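# Hang the clothes rail on two wall hooks

## Task

Set the clothes rail so it sits in both wall hooks, open the gripper to release it, and back the gripper away. It counts only if the rail stays hung by itself with nothing from the robot supporting it, and the gripper must not still be holding the rail at the end.

## Robot and tools

Robot: a single arm with seven joints and a two-finger parallel gripper. Joint ranges in rad, base to hand: waist -6.283 to 6.283, shoulder -2.059 to 2.094, upper arm roll -6.283 to 6.283, elbow -0.192 to 3.927, forearm roll -6.283 to 6.283, wrist pitch -1.693 to 3.142, wrist roll -6.283 to 6.283. The elbow cannot quite straighten fully. A block or post under the base is treated as part of the arm by the clearance check.

Frames: the scene frame has its origin on the tabletop below the arm base, +z upward, and +y to the left when facing along +x. The base may sit slightly tilted. Reported hand positions can be a little wrong, more so at long reach. Gripper frame: the fingers extend along its +z axis and close along its y axis. end_effector_position is the spot between the pads when closed, roughly 2 cm short of the fingertips; closing pushes the tips about 10 mm further along +z.

execute_actions(actions): actions is a list of actions run one after another. Each action is a table of 0 to 15 rows; each row lasts one control step (1/30 s), and if there are fewer than 15 rows the final row is repeated to fill 15 steps. A row is 7 numbers, each in [-1, 1]: dx, dy, dz, rx, ry, rz, opening. There is one arm, so one row per step. dx..rz are an offset, expressed in the gripper's own axes, from the gripper pose measured when that action began (for a call's first action, the pose in the latest result). Every row in a table is relative to that same start pose, not to the row before it. Scale: 1.0 equals 0.6 m of translation or 180 degrees; rx, ry, rz form a single rotation vector. opening is absolute: +1 fully open (0.084 m), -1 closed. An empty list just returns the current state and images.

Motion limits: each step, the commanded pose is clipped to no more than 70 mm and 16 degrees away from the measured pose, and damped inverse kinematics drives the joints there, favouring position over orientation when both cannot be met. After an action the arm only reaches the last clipped pose, so large offsets need follow-up actions. Joint targets move at most 3.14 rad/s with a 0.16 s ramp, joints arriving together.

move(target, speed, blocking): target is one 7-number row laid out as above, an offset in gripper axes from the pose shown in the most recent result, with an absolute opening sent when the move starts. speed is the top path speed in m/s, 0.002 to 0.5 (default 0.25); rotation is capped at twice that value in rad/s. The path is straight, lasts 0.5 to 10 s, and is cut off at 10 s if longer. It takes the shorter rotation and does not slow for obstacles; the hand trails the path, may drift off it and may exceed speed, especially with the arm near straight. With blocking=false you get a result after 0.5 s while the arm keeps going; until a result shows the move has ended, further moves and execute_actions are refused, so use wait or stop. The extra "move:" line reports the ending (done = settled near target; off_target, moving, held, fault, etc.), the distance from target, and limits: paced means the sent pose was clipped, held means a check blocked some steps (afterwards the arm may surge faster than speed).

wait(seconds): 0 to 10 s, arm holds its last command; returns early if a running move ends. stop(): brakes a running move; it needs room to brake, and fingers continue moving. zoom_image(camera, region): camera is cam_high, cam_low or cam_wrist (each 672x504); region is [x0, y0, x1, y1] in pixels from the top-left, at most 504 by 504. finished_scene(scene): pass the current scene number to end it; irreversible. Replying without any tool call also ends everything.

Result lines: the state line gives end_effector_position (m), end_effector_quat_wxyz and velocities (m/s, rad/s) in the scene frame. "Hand target" is the pose the controller is currently heading for. grip_measured is the finger opening on the same scale as opening. "pose unreachable" means the clearance check altered or blocked the command. Joint torques follow the joint order, include gravity and drive output, and carry per-unit offsets and noise. MOTOR HOT appears from 65 °C; at 80 °C the brakes engage until cooled (OVER-TEMPERATURE FAULT).

Gripping: to hold, keep commanding an opening well under grip_measured; a bigger gap squeezes harder, up to about 24 N per pad for parts up to about 6 cm wide. Sending back grip_measured still holds lightly; wider parts may slip. Fast closing can overshoot the force.

Avoid: contacts at high speed and targets far beyond a contact point, which press hard. Joint load limits (N m): waist 45.5, shoulder 45.5, upper arm roll 27.3, elbow 27.3, forearm roll 27.3, wrist pitch 18.2, wrist roll 18.2, including the held object's weight; reaching one causes a torque fault, a small backoff, a 10 s hold and the rest of the call skipped. Holding loads for long heats motors. Do not drop or slam the rail, and do not push anything off the table. Occasional brief tugs on the held rail or nudges to loose objects can happen. Finish by opening the fingers with the rail seated in both hooks and withdrawing the gripper before ending the scene.

Each tool is called as name(argument=value, ...), one argument or row to a line, values as JSON.

## Session

execute_actions(
  actions=[],
)

Scene clock: 0.00 s.
end_effector_position=(+0.2611, -0.0096, +0.2455) grip_measured=+1.00 end_effector_quat_wxyz=(-0.137, +0.886, +0.442, -0.022) end_effector_velocity=(+0.000, +0.000, -0.000) end_effector_angular_velocity=(-0.000, +0.000, -0.001)
Joint positions: [-0.113  0.475 -0.51   0.871  0.679  1.51  -2.18   0.084]
Joint velocities: [ 0.    -0.    -0.    -0.     0.     0.     0.001  0.   ]
Joint torques (N m, as the arm reports them, + toward a larger angle): no reading
Hand target: +0.261, -0.010, +0.245; -0.137, +0.886, +0.442, -0.022

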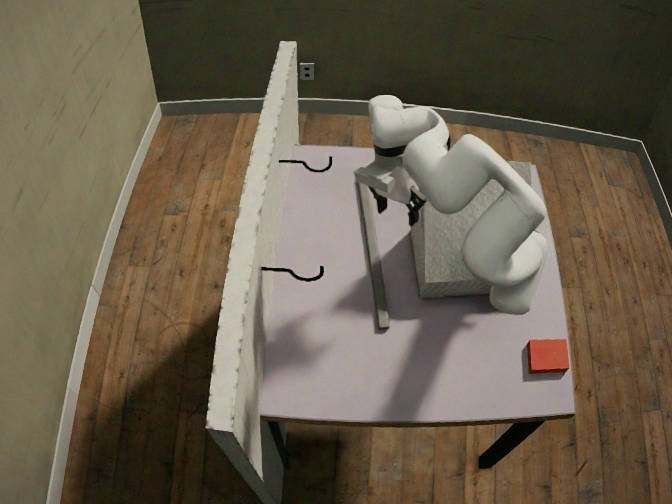

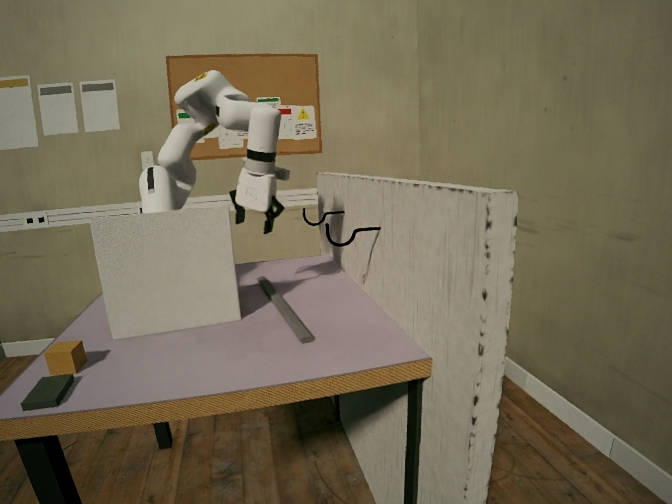

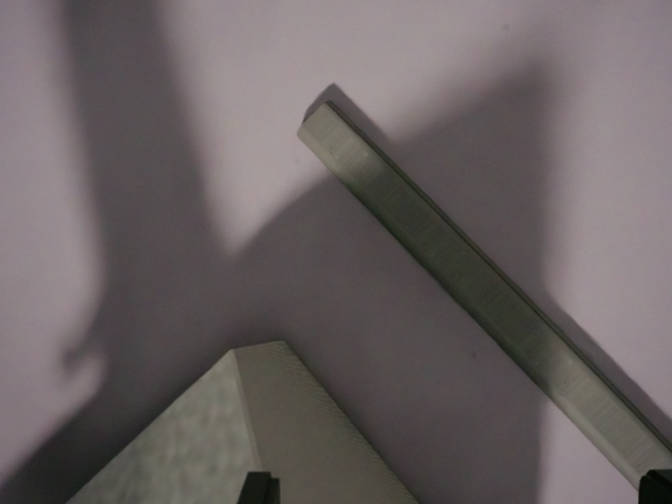

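move(
  target=[0.071,0.091,-0.019,-0.073,-0.053,-0.204,1],
)

Scene clock: 7.60 s.
end_effector_position=(+0.3313, -0.0092, +0.2458) grip_measured=+1.00 end_effector_quat_wxyz=(+0.000, +0.707, +0.707, +0.000) end_effector_velocity=(+0.001, -0.000, -0.001) end_effector_angular_velocity=(-0.002, -0.006, +0.012)
Joint positions: [-0.064  0.345 -0.42   0.828  0.772  1.215 -2.683  0.084]
Joint velocities: [-0.002 -0.002  0.003 -0.004  0.006 -0.007 -0.015  0.   ]
Joint torques (N m, as the arm reports them, + toward a larger angle): [-11.98 -10.35 -11.68  10.35   0.64  -2.29   0.2 ]
Hand target: +0.331, -0.009, +0.246; +0.000, +0.707, +0.707, +0.000
Off the commanded pose: 0.000 m, 0 deg.
move: done

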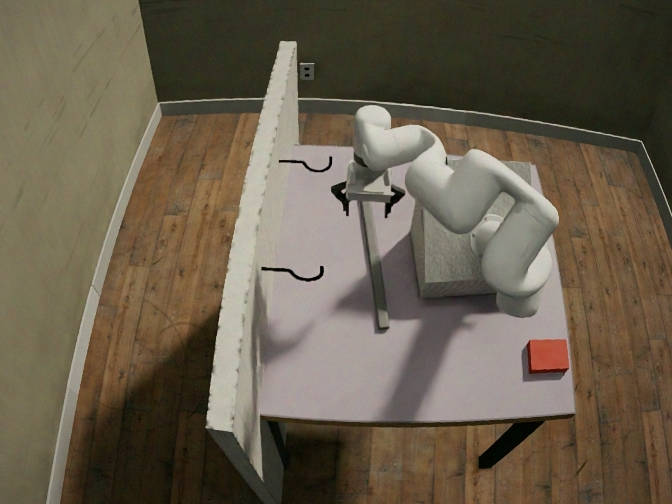

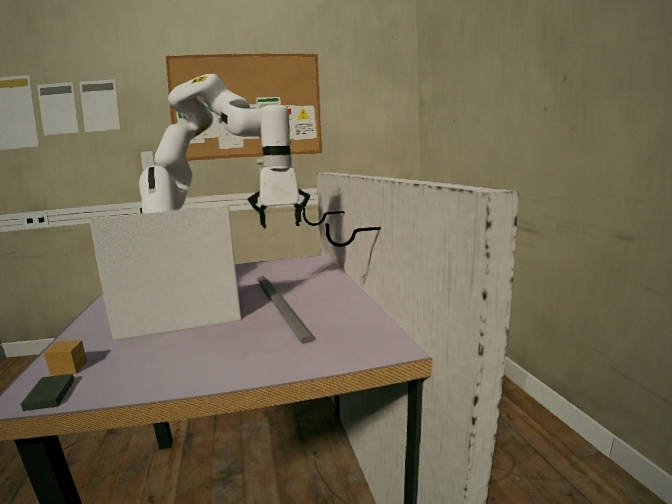

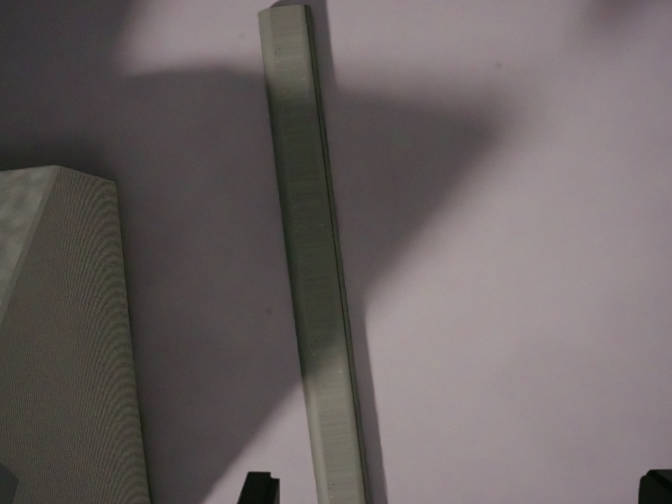

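move(
  target=[-0.12,0,0.26,0,0,-0.04,1],
)

Scene clock: 11.50 s.
end_effector_position=(+0.3311, -0.0806, +0.0896) grip_measured=+1.00 end_effector_quat_wxyz=(+0.000, +0.662, +0.750, -0.000) end_effector_velocity=(+0.001, -0.001, -0.003) end_effector_angular_velocity=(+0.002, +0.000, +0.001)
Joint positions: [-0.067  0.785 -0.224  0.879  1.146  0.959 -3.114  0.084]
Joint velocities: [-0.001  0.01   0.004  0.007  0.005 -0.001 -0.004  0.   ]
Joint torques (N m, as the arm reports them, + toward a larger angle): [-14.47 -12.05 -13.66   6.88   0.92  -2.27   0.28]
Hand target: +0.331, -0.081, +0.089; -0.000, +0.662, +0.750, -0.000
Off the commanded pose: 0.001 m, 0 deg.
move: done

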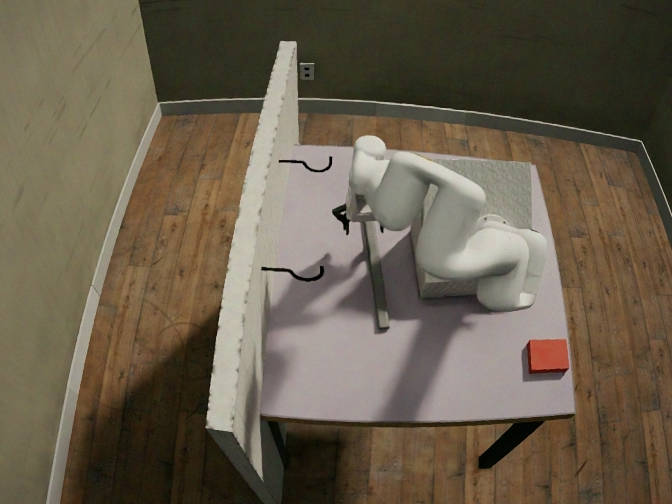

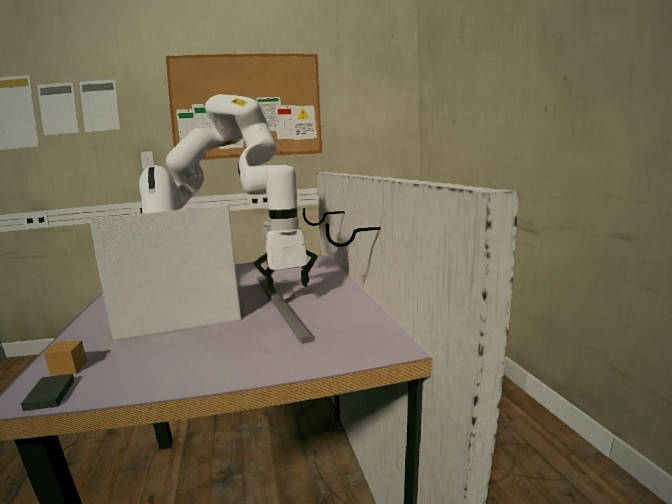

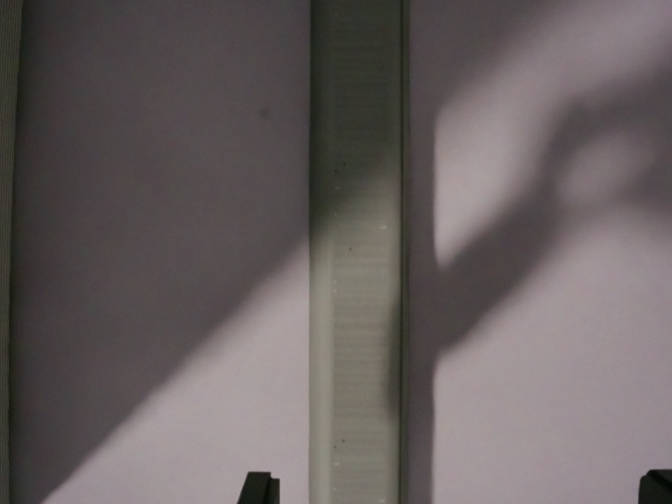

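execute_actions(
  actions=[
    [[-0.01,-0.035,0.03,0,0,0,1]],
  ],
)

move(
  target=[0,0,0.072,0,0,0,1],
  speed=0.08,
)

Scene clock: 15.67 s.
end_effector_position=(+0.3116, -0.0890, +0.0722) grip_measured=+1.00 end_effector_quat_wxyz=(-0.000, +0.662, +0.750, -0.000) end_effector_velocity=(-0.004, -0.002, -0.005) end_effector_angular_velocity=(+0.000, -0.005, +0.004)
Joint positions: [-0.078  0.822 -0.206  0.849  1.196  0.925 -3.187  0.084]
Joint velocities: [-0.006  0.012  0.008 -0.005  0.019 -0.011 -0.026  0.   ]
Joint torques (N m, as the arm reports them, + toward a larger angle): [-15.07 -12.79 -13.65   6.25   0.7   -2.01  -0.32]
Hand target: +0.311, -0.089, +0.072; -0.000, +0.662, +0.750, -0.000
Off the commanded pose: 0.001 m, 0 deg.

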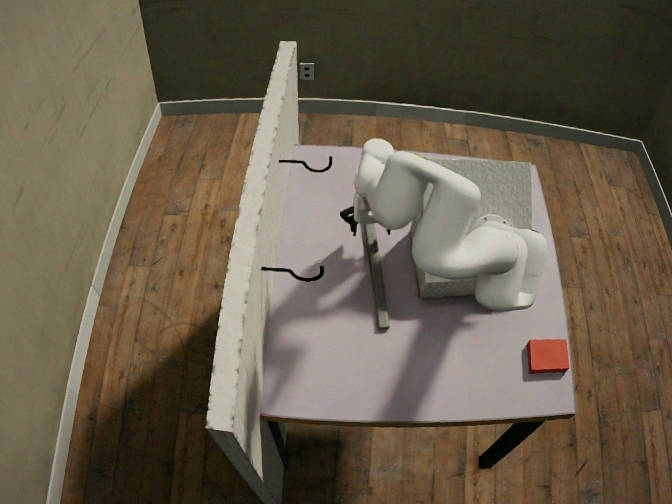

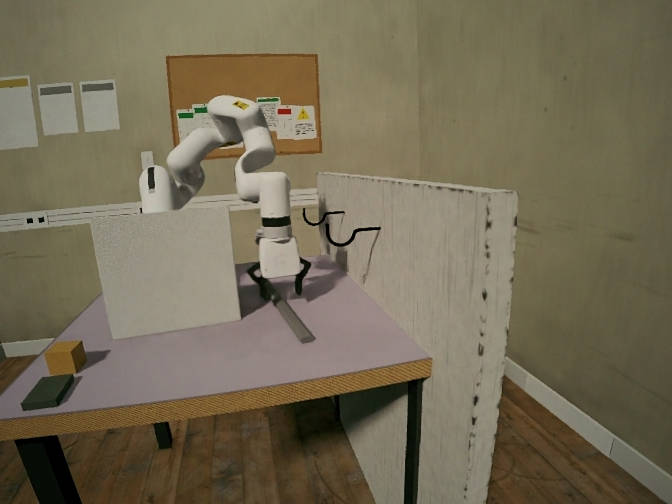

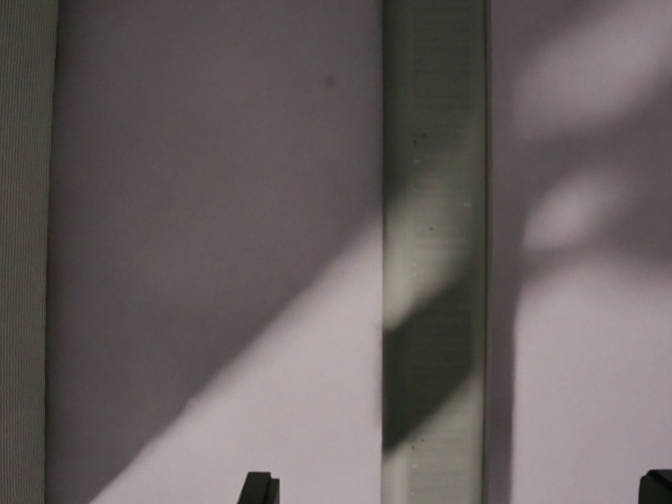

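Scene clock: 16.63 s.
end_effector_position=(+0.3126, -0.0908, +0.0347) grip_measured=+1.00 end_effector_quat_wxyz=(+0.004, +0.663, +0.749, +0.001) end_effector_velocity=(+0.000, -0.000, -0.004) end_effector_angular_velocity=(+0.001, -0.003, -0.001)
Joint positions: [-0.061  0.904 -0.148  0.875  1.302  0.872 -3.24   0.084]
Joint velocities: [ 0.007  0.011  0.001  0.004  0.017 -0.    -0.009  0.   ]
Joint torques (N m, as the arm reports them, + toward a larger angle): [-4.    5.2   0.49  8.    5.02 -7.65 -0.68]
Hand target: +0.311, -0.089, +0.029; -0.000, +0.662, +0.750, -0.000
Off the commanded pose: 0.006 m, 0 deg.
move: off_target

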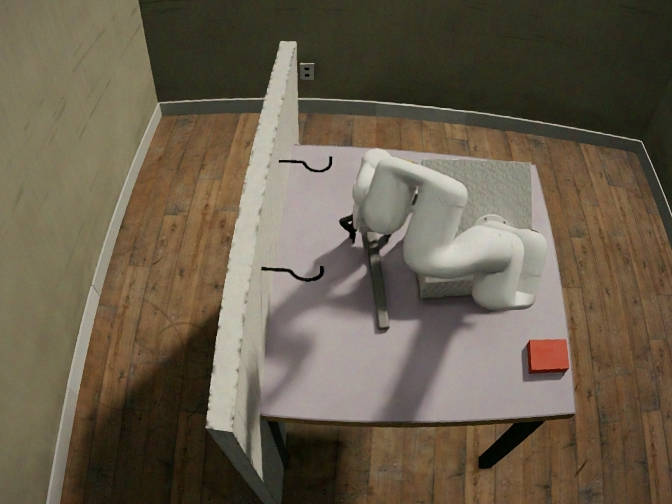

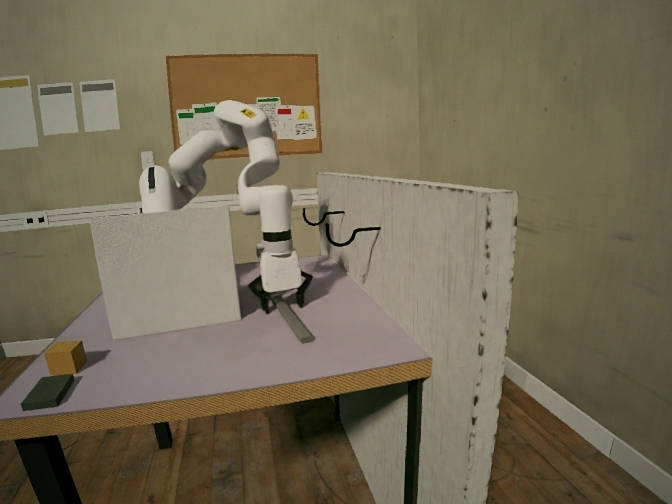

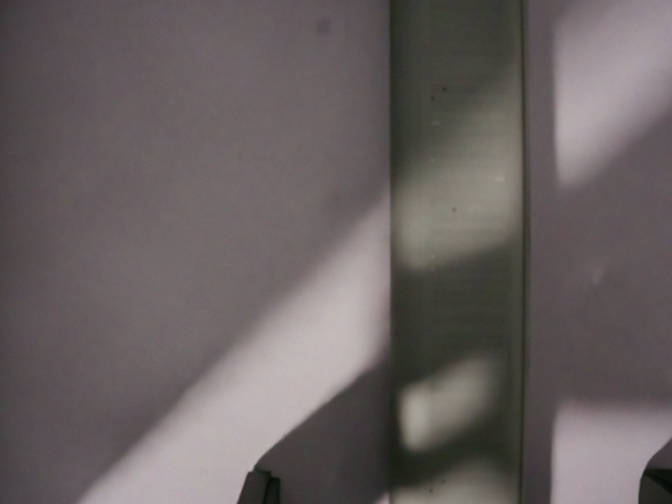

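Hit table; back up to ~0.049, close, lift a little.

execute_actions(
  actions=[
    [[0.01,0,-0.024,0,0,0,1]],
    [[0,0,0,0,0,0,0.6],[0,0,0,0,0,0,0.4],[0,0,0,0,0,0,0.2],[0,0,0,0,0,0,0.1],[0,0,0,0,0,0,0],[0,0,0,0,0,0,-0.1],[0,0,0,0,0,0,-0.2]],
    [[0,0,0,0,0,0,-0.3],[0,0,0,0,0,0,-0.4],[0,0,0,0,0,0,-0.5],[0,0,0,0,0,0,-0.6],[0,0,0,0,0,0,-0.8],[0,0,0,0,0,0,-1]],
  ],
)

move(
  target=[0,0,-0.08,0,0,0,-1],
  speed=0.06,
)

Scene clock: 22.63 s.
end_effector_position=(+0.3116, -0.0845, +0.0473) grip_measured=-0.34 end_effector_quat_wxyz=(+0.003, +0.662, +0.749, +0.001) end_effector_velocity=(+0.000, -0.000, +0.000) end_effector_angular_velocity=(-0.000, -0.001, -0.000)
Joint positions: [-0.059  0.86  -0.164  0.85   1.272  0.886 -3.219  0.029]
Joint velocities: [-0.001 -0.    -0.     0.    -0.     0.    -0.     0.   ]
Joint torques (N m, as the arm reports them, + toward a larger angle): [-14.79 -12.02 -13.62   5.98   0.69  -2.14  -0.05]
Hand target: +0.312, -0.084, +0.047; +0.003, +0.662, +0.749, +0.001
Off the commanded pose: 0.000 m, 0 deg.

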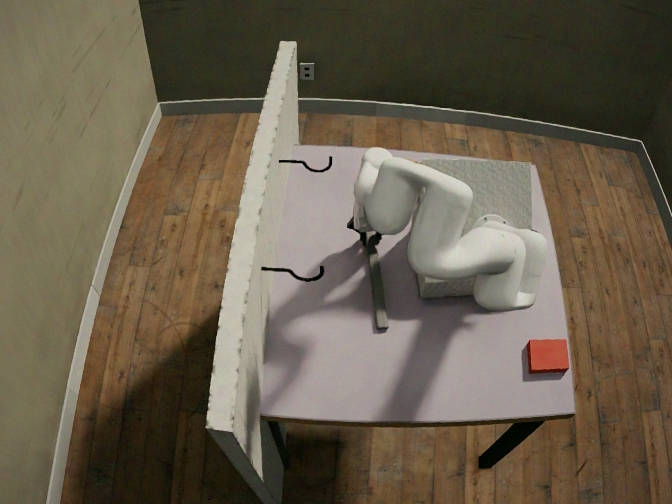

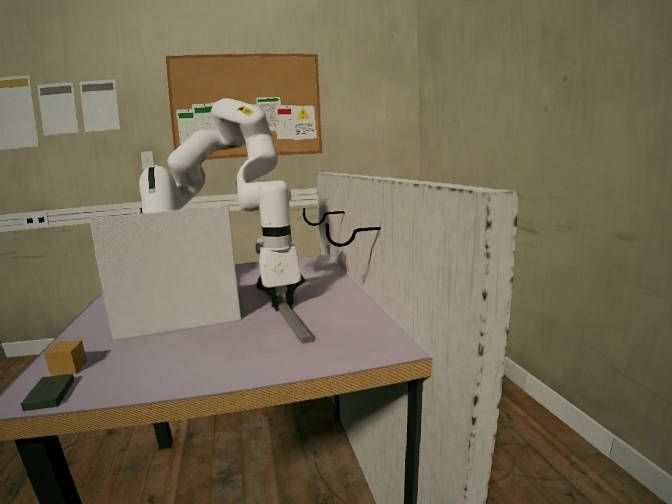

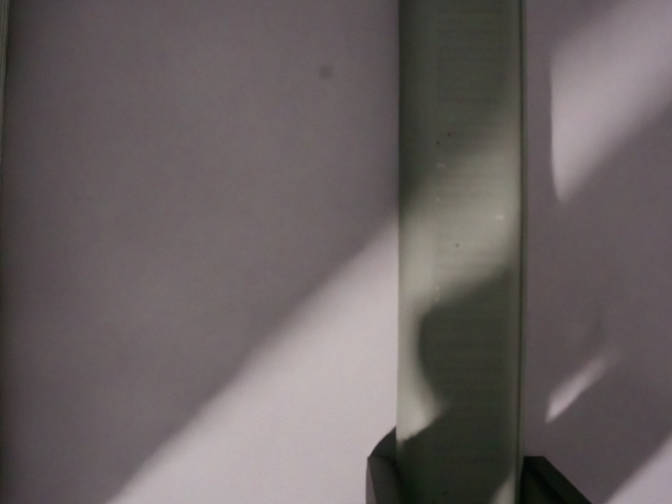

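Scene clock: 23.87 s.
end_effector_position=(+0.3113, -0.0845, +0.0950) grip_measured=-0.34 end_effector_quat_wxyz=(+0.003, +0.662, +0.749, +0.001) end_effector_velocity=(-0.000, -0.000, +0.003) end_effector_angular_velocity=(+0.000, +0.000, -0.002)
Joint positions: [-0.08   0.762 -0.242  0.826  1.148  0.952 -3.157  0.029]
Joint velocities: [-0.001 -0.006 -0.006 -0.001 -0.009  0.005  0.006 -0.   ]
Joint torques (N m, as the arm reports them, + toward a larger angle): [-14.86 -12.97 -14.3    7.56   1.03  -2.25  -0.13]
Hand target: +0.311, -0.085, +0.095; +0.003, +0.662, +0.749, +0.001
Off the commanded pose: 0.000 m, 0 deg.
move: done

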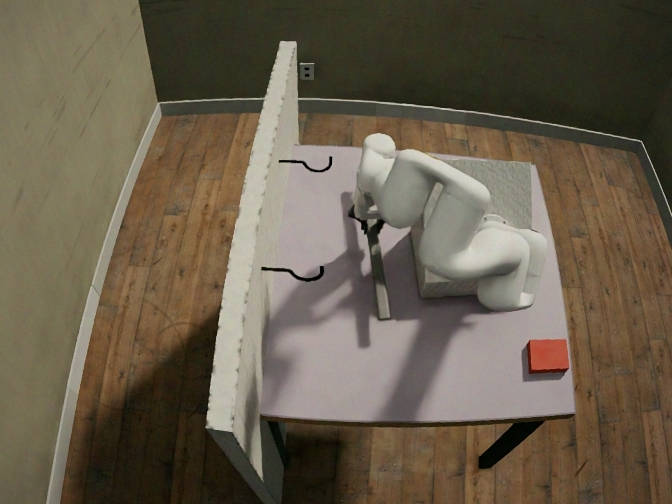

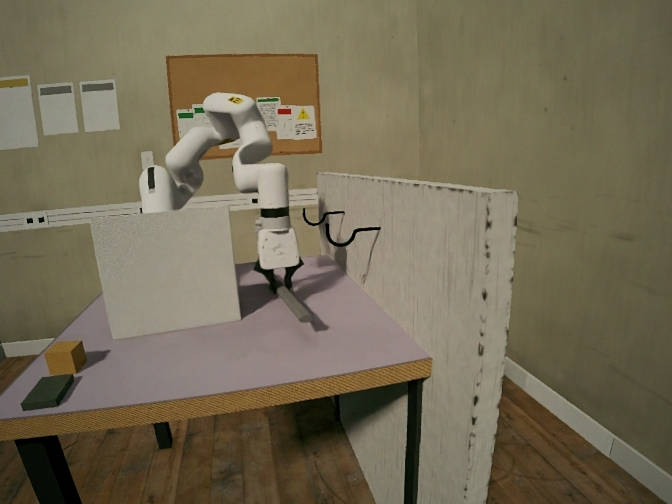

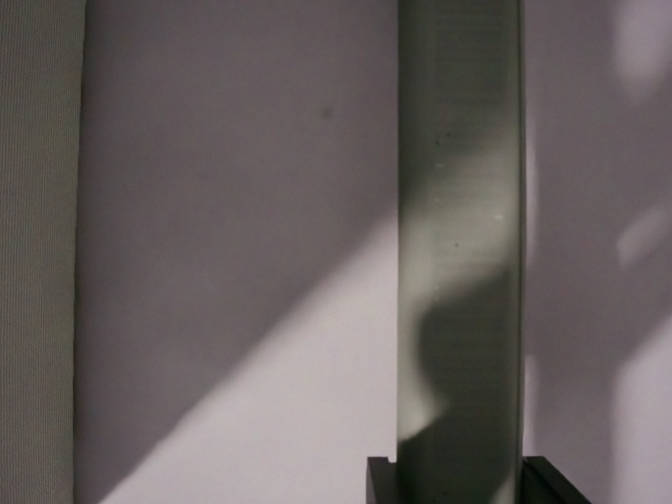

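move(
  target=[0.12,0.06,-0.4,0,0,0.04,-1],
  speed=0.15,
)

move(
  target=[0,0.2,0,0,0,0,-1],
  speed=0.1,
)

Scene clock: 32.93 s.
end_effector_position=(+0.3370, -0.0087, +0.3351) grip_measured=-0.34 end_effector_quat_wxyz=(+0.003, +0.708, +0.706, +0.001) end_effector_velocity=(+0.001, +0.001, +0.003) end_effector_angular_velocity=(-0.000, -0.001, +0.001)
Joint positions: [-0.124  0.312 -0.502  1.007  0.649  1.422 -2.618  0.029]
Joint velocities: [-0.002 -0.001 -0.002  0.008 -0.002  0.007  0.002  0.   ]
Joint torques (N m, as the arm reports them, + toward a larger angle): [-12.56  -9.4  -12.13  11.88   0.85  -2.67  -0.09]
Hand target: +0.337, -0.009, +0.336; +0.003, +0.708, +0.706, +0.001
Off the commanded pose: 0.001 m, 0 deg.
move: done

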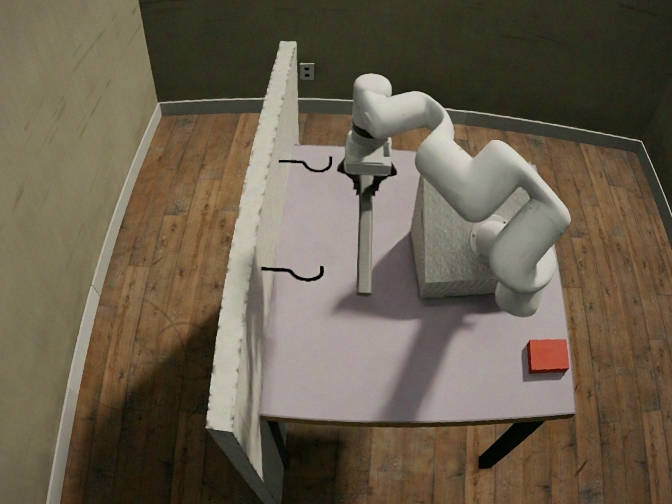

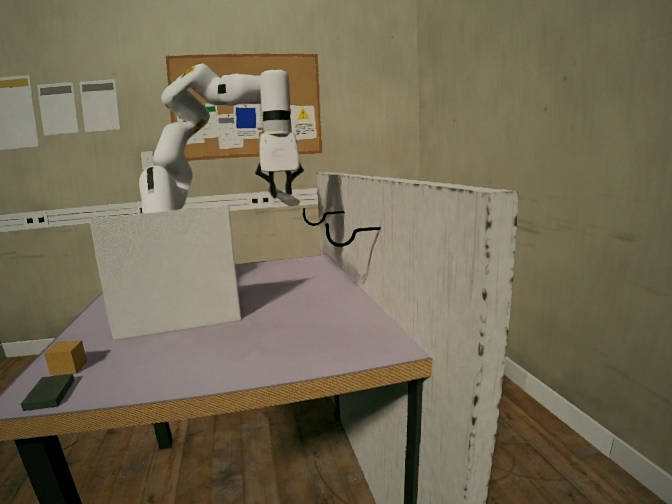

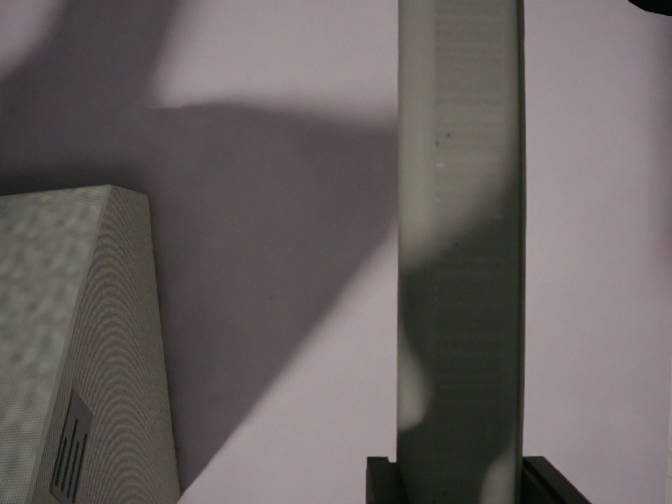

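Scene clock: 34.70 s.
end_effector_position=(+0.4568, -0.0086, +0.3354) grip_measured=-0.34 end_effector_quat_wxyz=(+0.003, +0.708, +0.706, +0.001) end_effector_velocity=(+0.002, +0.000, -0.000) end_effector_angular_velocity=(+0.002, +0.002, -0.001)
Joint positions: [-0.135  0.6   -0.404  1.417  0.781  1.507 -2.492  0.029]
Joint velocities: [-0.001  0.008  0.002  0.011  0.002  0.005  0.004 -0.   ]
Joint torques (N m, as the arm reports them, + toward a larger angle): [-18.25 -13.72 -14.69  11.31   0.93  -2.5   -0.07]
Hand target: +0.457, -0.009, +0.335; +0.003, +0.708, +0.706, +0.001
Off the commanded pose: 0.001 m, 0 deg.
move: done

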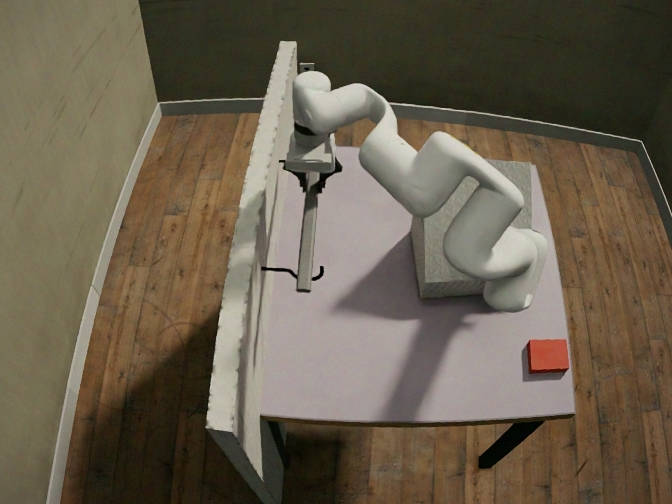

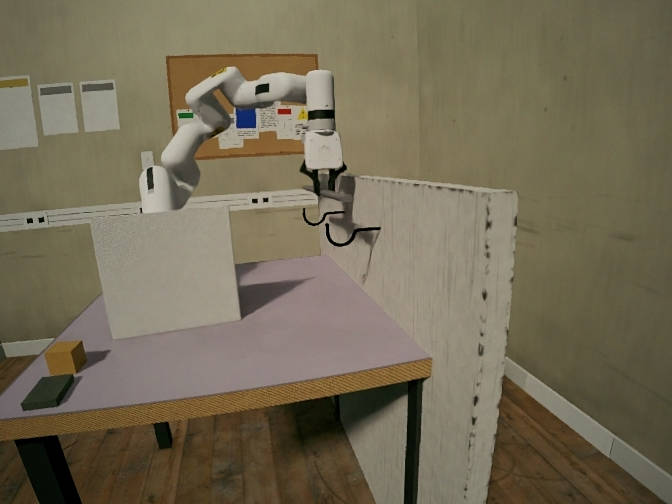

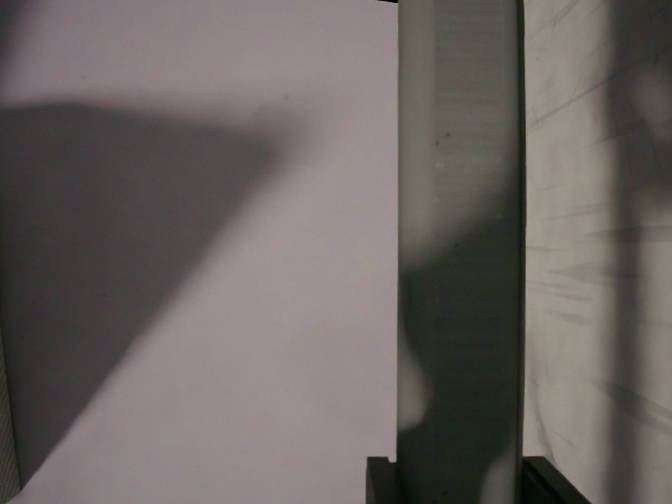

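move(
  target=[-0.02,-0.005,0.12,0,0,0,-1],
  speed=0.06,
)

zoom_image(
  camera="cam_low",
  region=[280,170,400,260],
)

zoom_image(
  camera="cam_high",
  region=[240,130,400,320],
)

Scene clock: 39.77 s.
end_effector_position=(+0.4541, -0.0206, +0.2638) grip_measured=-0.34 end_effector_quat_wxyz=(+0.003, +0.708, +0.706, +0.001) end_effector_velocity=(+0.000, -0.001, -0.003) end_effector_angular_velocity=(-0.000, -0.001, -0.000)
Joint positions: [-0.078  0.636 -0.365  1.287  0.851  1.349 -2.552  0.029]
Joint velocities: [ 0.002  0.002  0.002 -0.004  0.004 -0.006 -0.003 -0.   ]
Joint torques (N m, as the arm reports them, + toward a larger angle): [-18.72 -14.43 -15.15  10.03   1.06  -2.83   0.12]
Hand target: +0.454, -0.021, +0.263; +0.003, +0.708, +0.706, +0.001
Off the commanded pose: 0.000 m, 0 deg.
move: done

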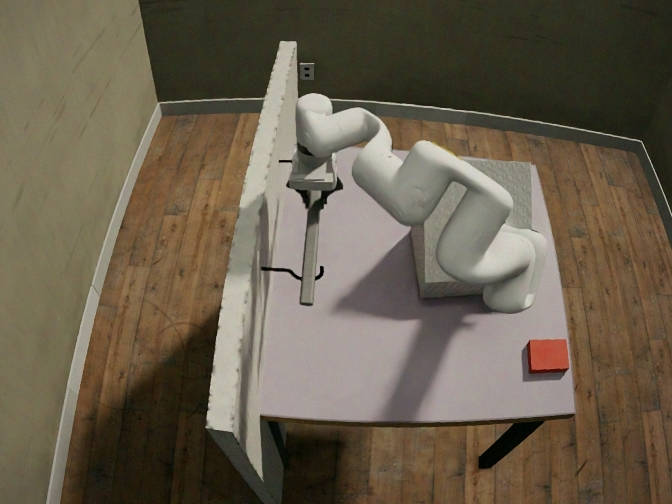

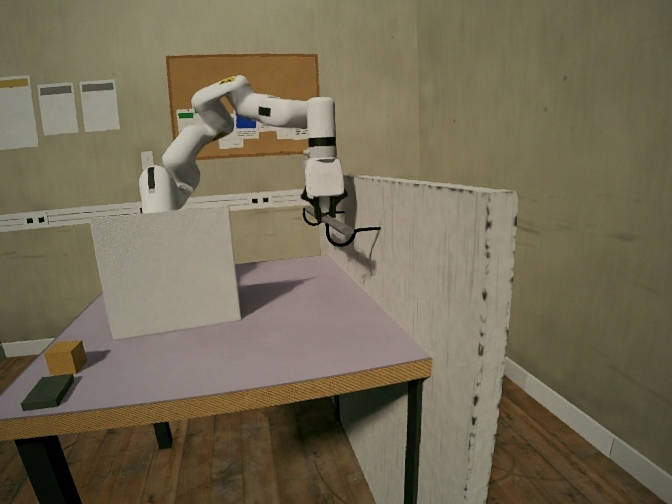

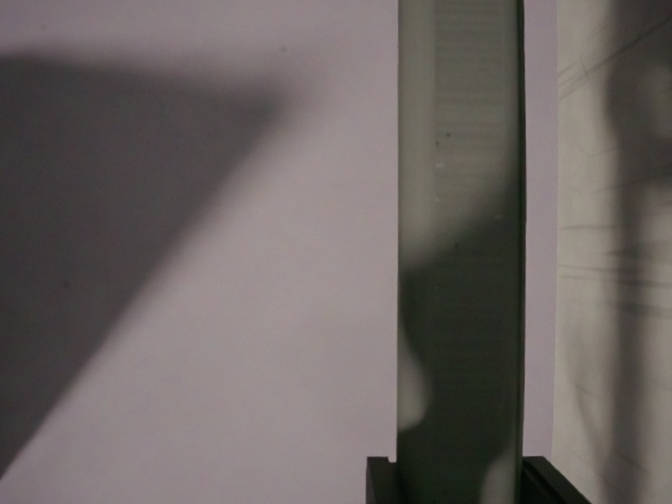

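Region (280, 170, 400, 260) of cam_low's 672x504 image, scaled by 4.200, with more detail than that image has; it fills the top 378 rows of this view, and the rest is white.

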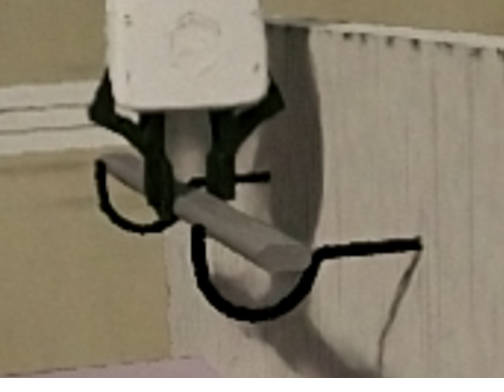

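Region (240, 130, 400, 320) of cam_high's 672x504 image, scaled by 2.653, with more detail than that image has; it fills the left 424 columns of this view, and the rest is white.

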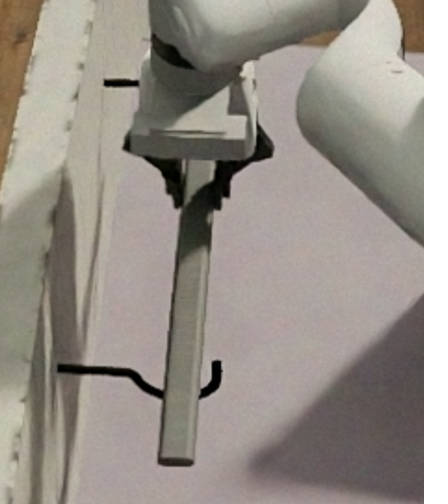

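move(
  target=[-0.01,0.004,0.036,0,0,0.006,-1],
  speed=0.03,
)

zoom_image(
  camera="cam_low",
  region=[280,170,400,260],
)

Scene clock: 44.23 s.
end_effector_position=(+0.4566, -0.0265, +0.2425) grip_measured=-0.34 end_effector_quat_wxyz=(+0.003, +0.715, +0.699, +0.001) end_effector_velocity=(+0.001, -0.001, -0.001) end_effector_angular_velocity=(-0.002, -0.003, -0.002)
Joint positions: [-0.066  0.668 -0.35   1.275  0.88   1.31  -2.552  0.029]
Joint velocities: [ 0.001  0.004  0.001  0.001  0.004 -0.005  0.    -0.   ]
Joint torques (N m, as the arm reports them, + toward a larger angle): [-18.63 -15.03 -15.78   9.82   0.69  -2.37   0.05]
Hand target: +0.457, -0.027, +0.242; +0.003, +0.715, +0.699, +0.001
Off the commanded pose: 0.000 m, 0 deg.
move: done

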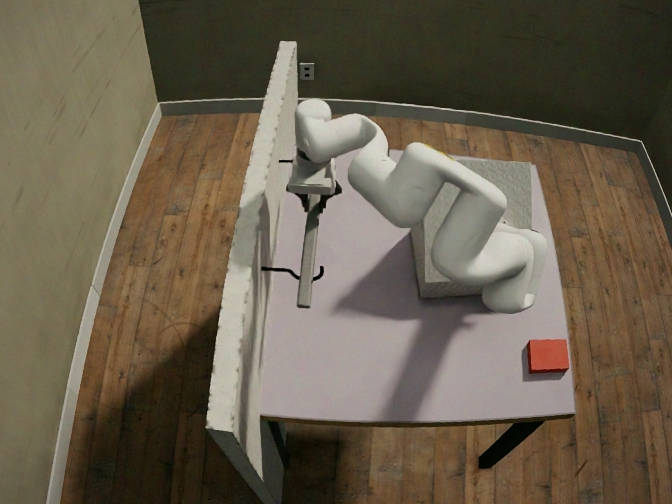

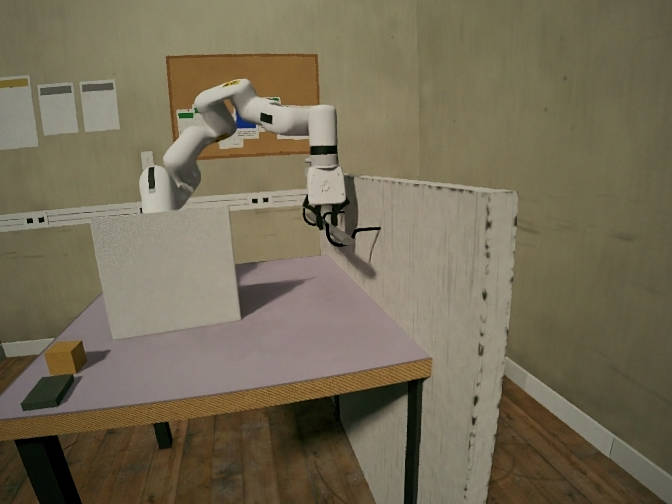

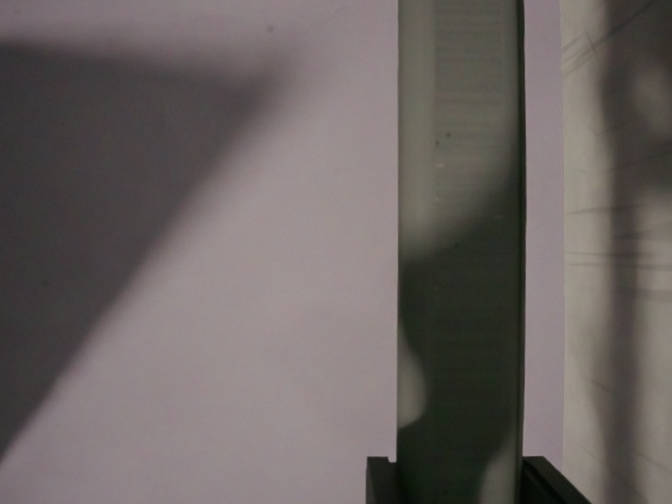

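Region (280, 170, 400, 260) of cam_low's 672x504 image, scaled by 4.200, with more detail than that image has; it fills the top 378 rows of this view, and the rest is white.

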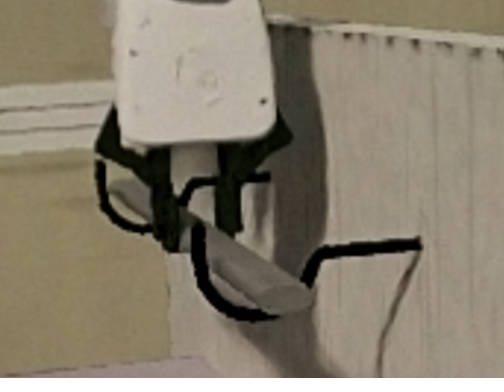

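execute_actions(
  actions=[
    [[0,0,0.003,0,0,0,-1],[0,0,0.003,0,0,0,-1],[0,0,0.006,0,0,0,-1],[0,0,0.006,0,0,0,-1],[0,0,0.009,0,0,0,-1]],
    [[0,0,0,0,0,0,-0.3],[0,0,0,0,0,0,-0.2],[0,0,0,0,0,0,-0.1],[0,0,0,0,0,0,0.2]],
  ],
)

move(
  target=[0,-0.01,-0.2,0,0,0,0.3],
)

Scene clock: 50.37 s.
end_effector_position=(+0.4567, -0.0265, +0.2375) grip_measured=+0.18 end_effector_quat_wxyz=(+0.003, +0.715, +0.699, +0.001) end_effector_velocity=(-0.000, +0.000, -0.001) end_effector_angular_velocity=(+0.000, +0.002, +0.001)
Joint positions: [-0.062  0.672 -0.346  1.269  0.886  1.3   -2.555  0.052]
Joint velocities: [ 0.001  0.001  0.     0.     0.     0.    -0.001  0.003]
Joint torques (N m, as the arm reports them, + toward a larger angle): [-17.16 -13.84 -14.41   9.52   1.16  -2.32   0.21]
Hand target: +0.457, -0.026, +0.237; +0.003, +0.715, +0.699, +0.001
Off the commanded pose: 0.000 m, 0 deg.

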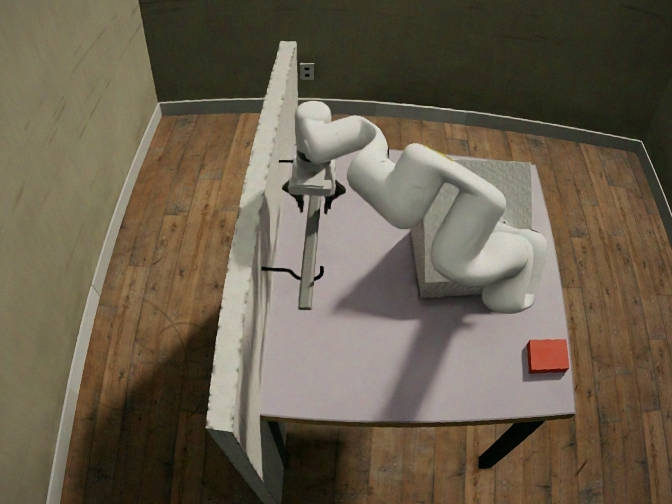

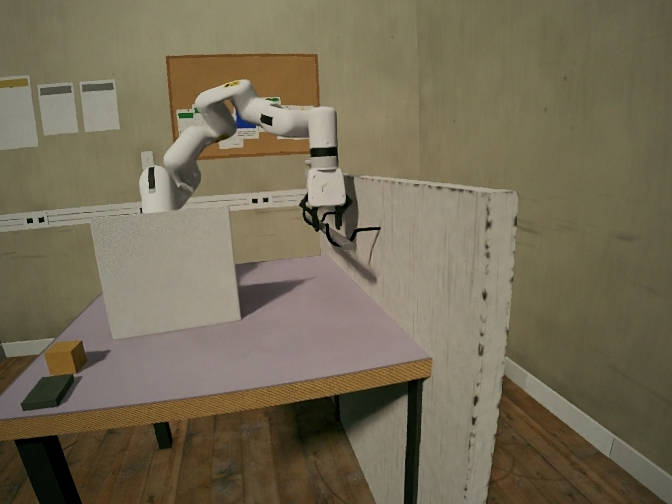

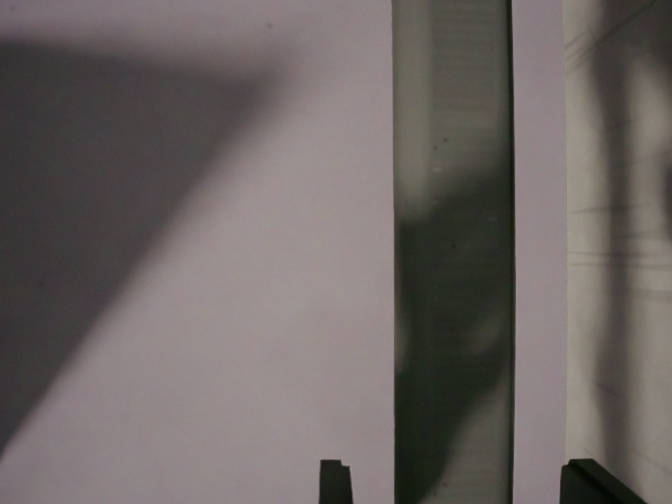

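Scene clock: 51.57 s.
end_effector_position=(+0.4500, -0.0264, +0.3572) grip_measured=+0.29 end_effector_quat_wxyz=(+0.003, +0.715, +0.699, +0.001) end_effector_velocity=(+0.000, -0.000, +0.003) end_effector_angular_velocity=(+0.000, -0.001, -0.001)
Joint positions: [-0.18   0.629 -0.42   1.473  0.762  1.556 -2.497  0.056]
Joint velocities: [-0.004  0.002 -0.001  0.008 -0.001  0.006  0.002 -0.   ]
Joint torques (N m, as the arm reports them, + toward a larger angle): [-16.61 -13.27 -13.6   10.05   1.28  -2.1    0.15]
Hand target: +0.450, -0.027, +0.358; +0.003, +0.715, +0.699, +0.001
Off the commanded pose: 0.001 m, 0 deg.
move: done

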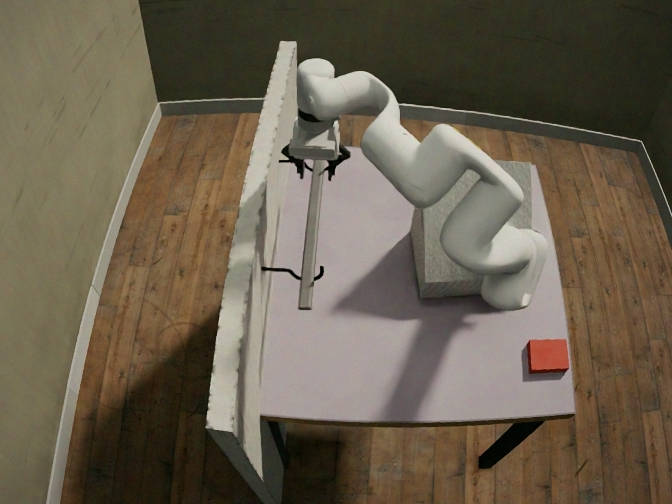

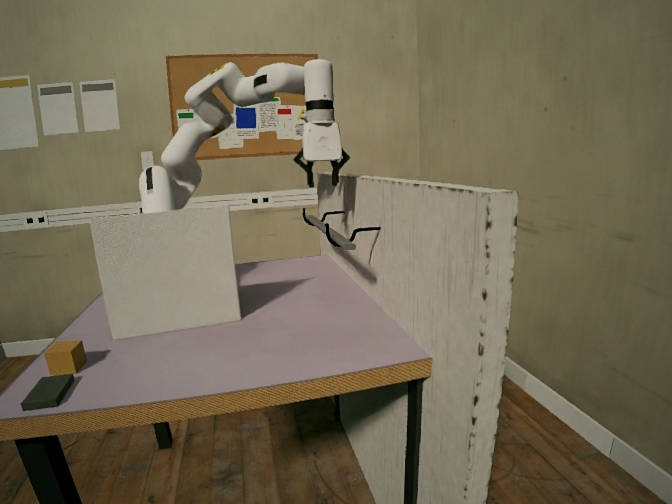

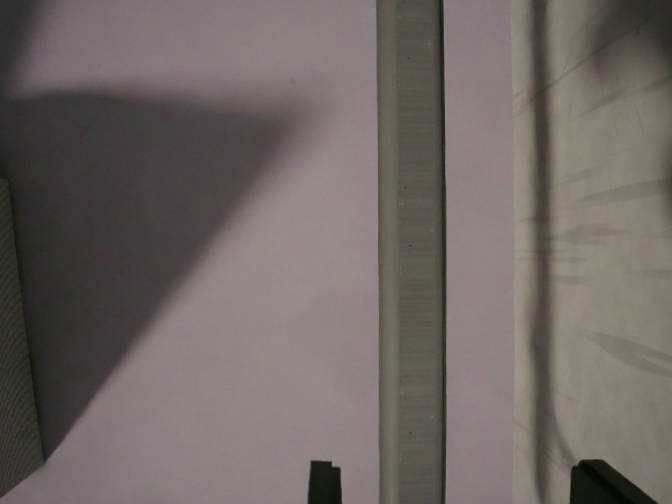

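finished_scene(
  scene=1,
)

The scene is finished: the task was done.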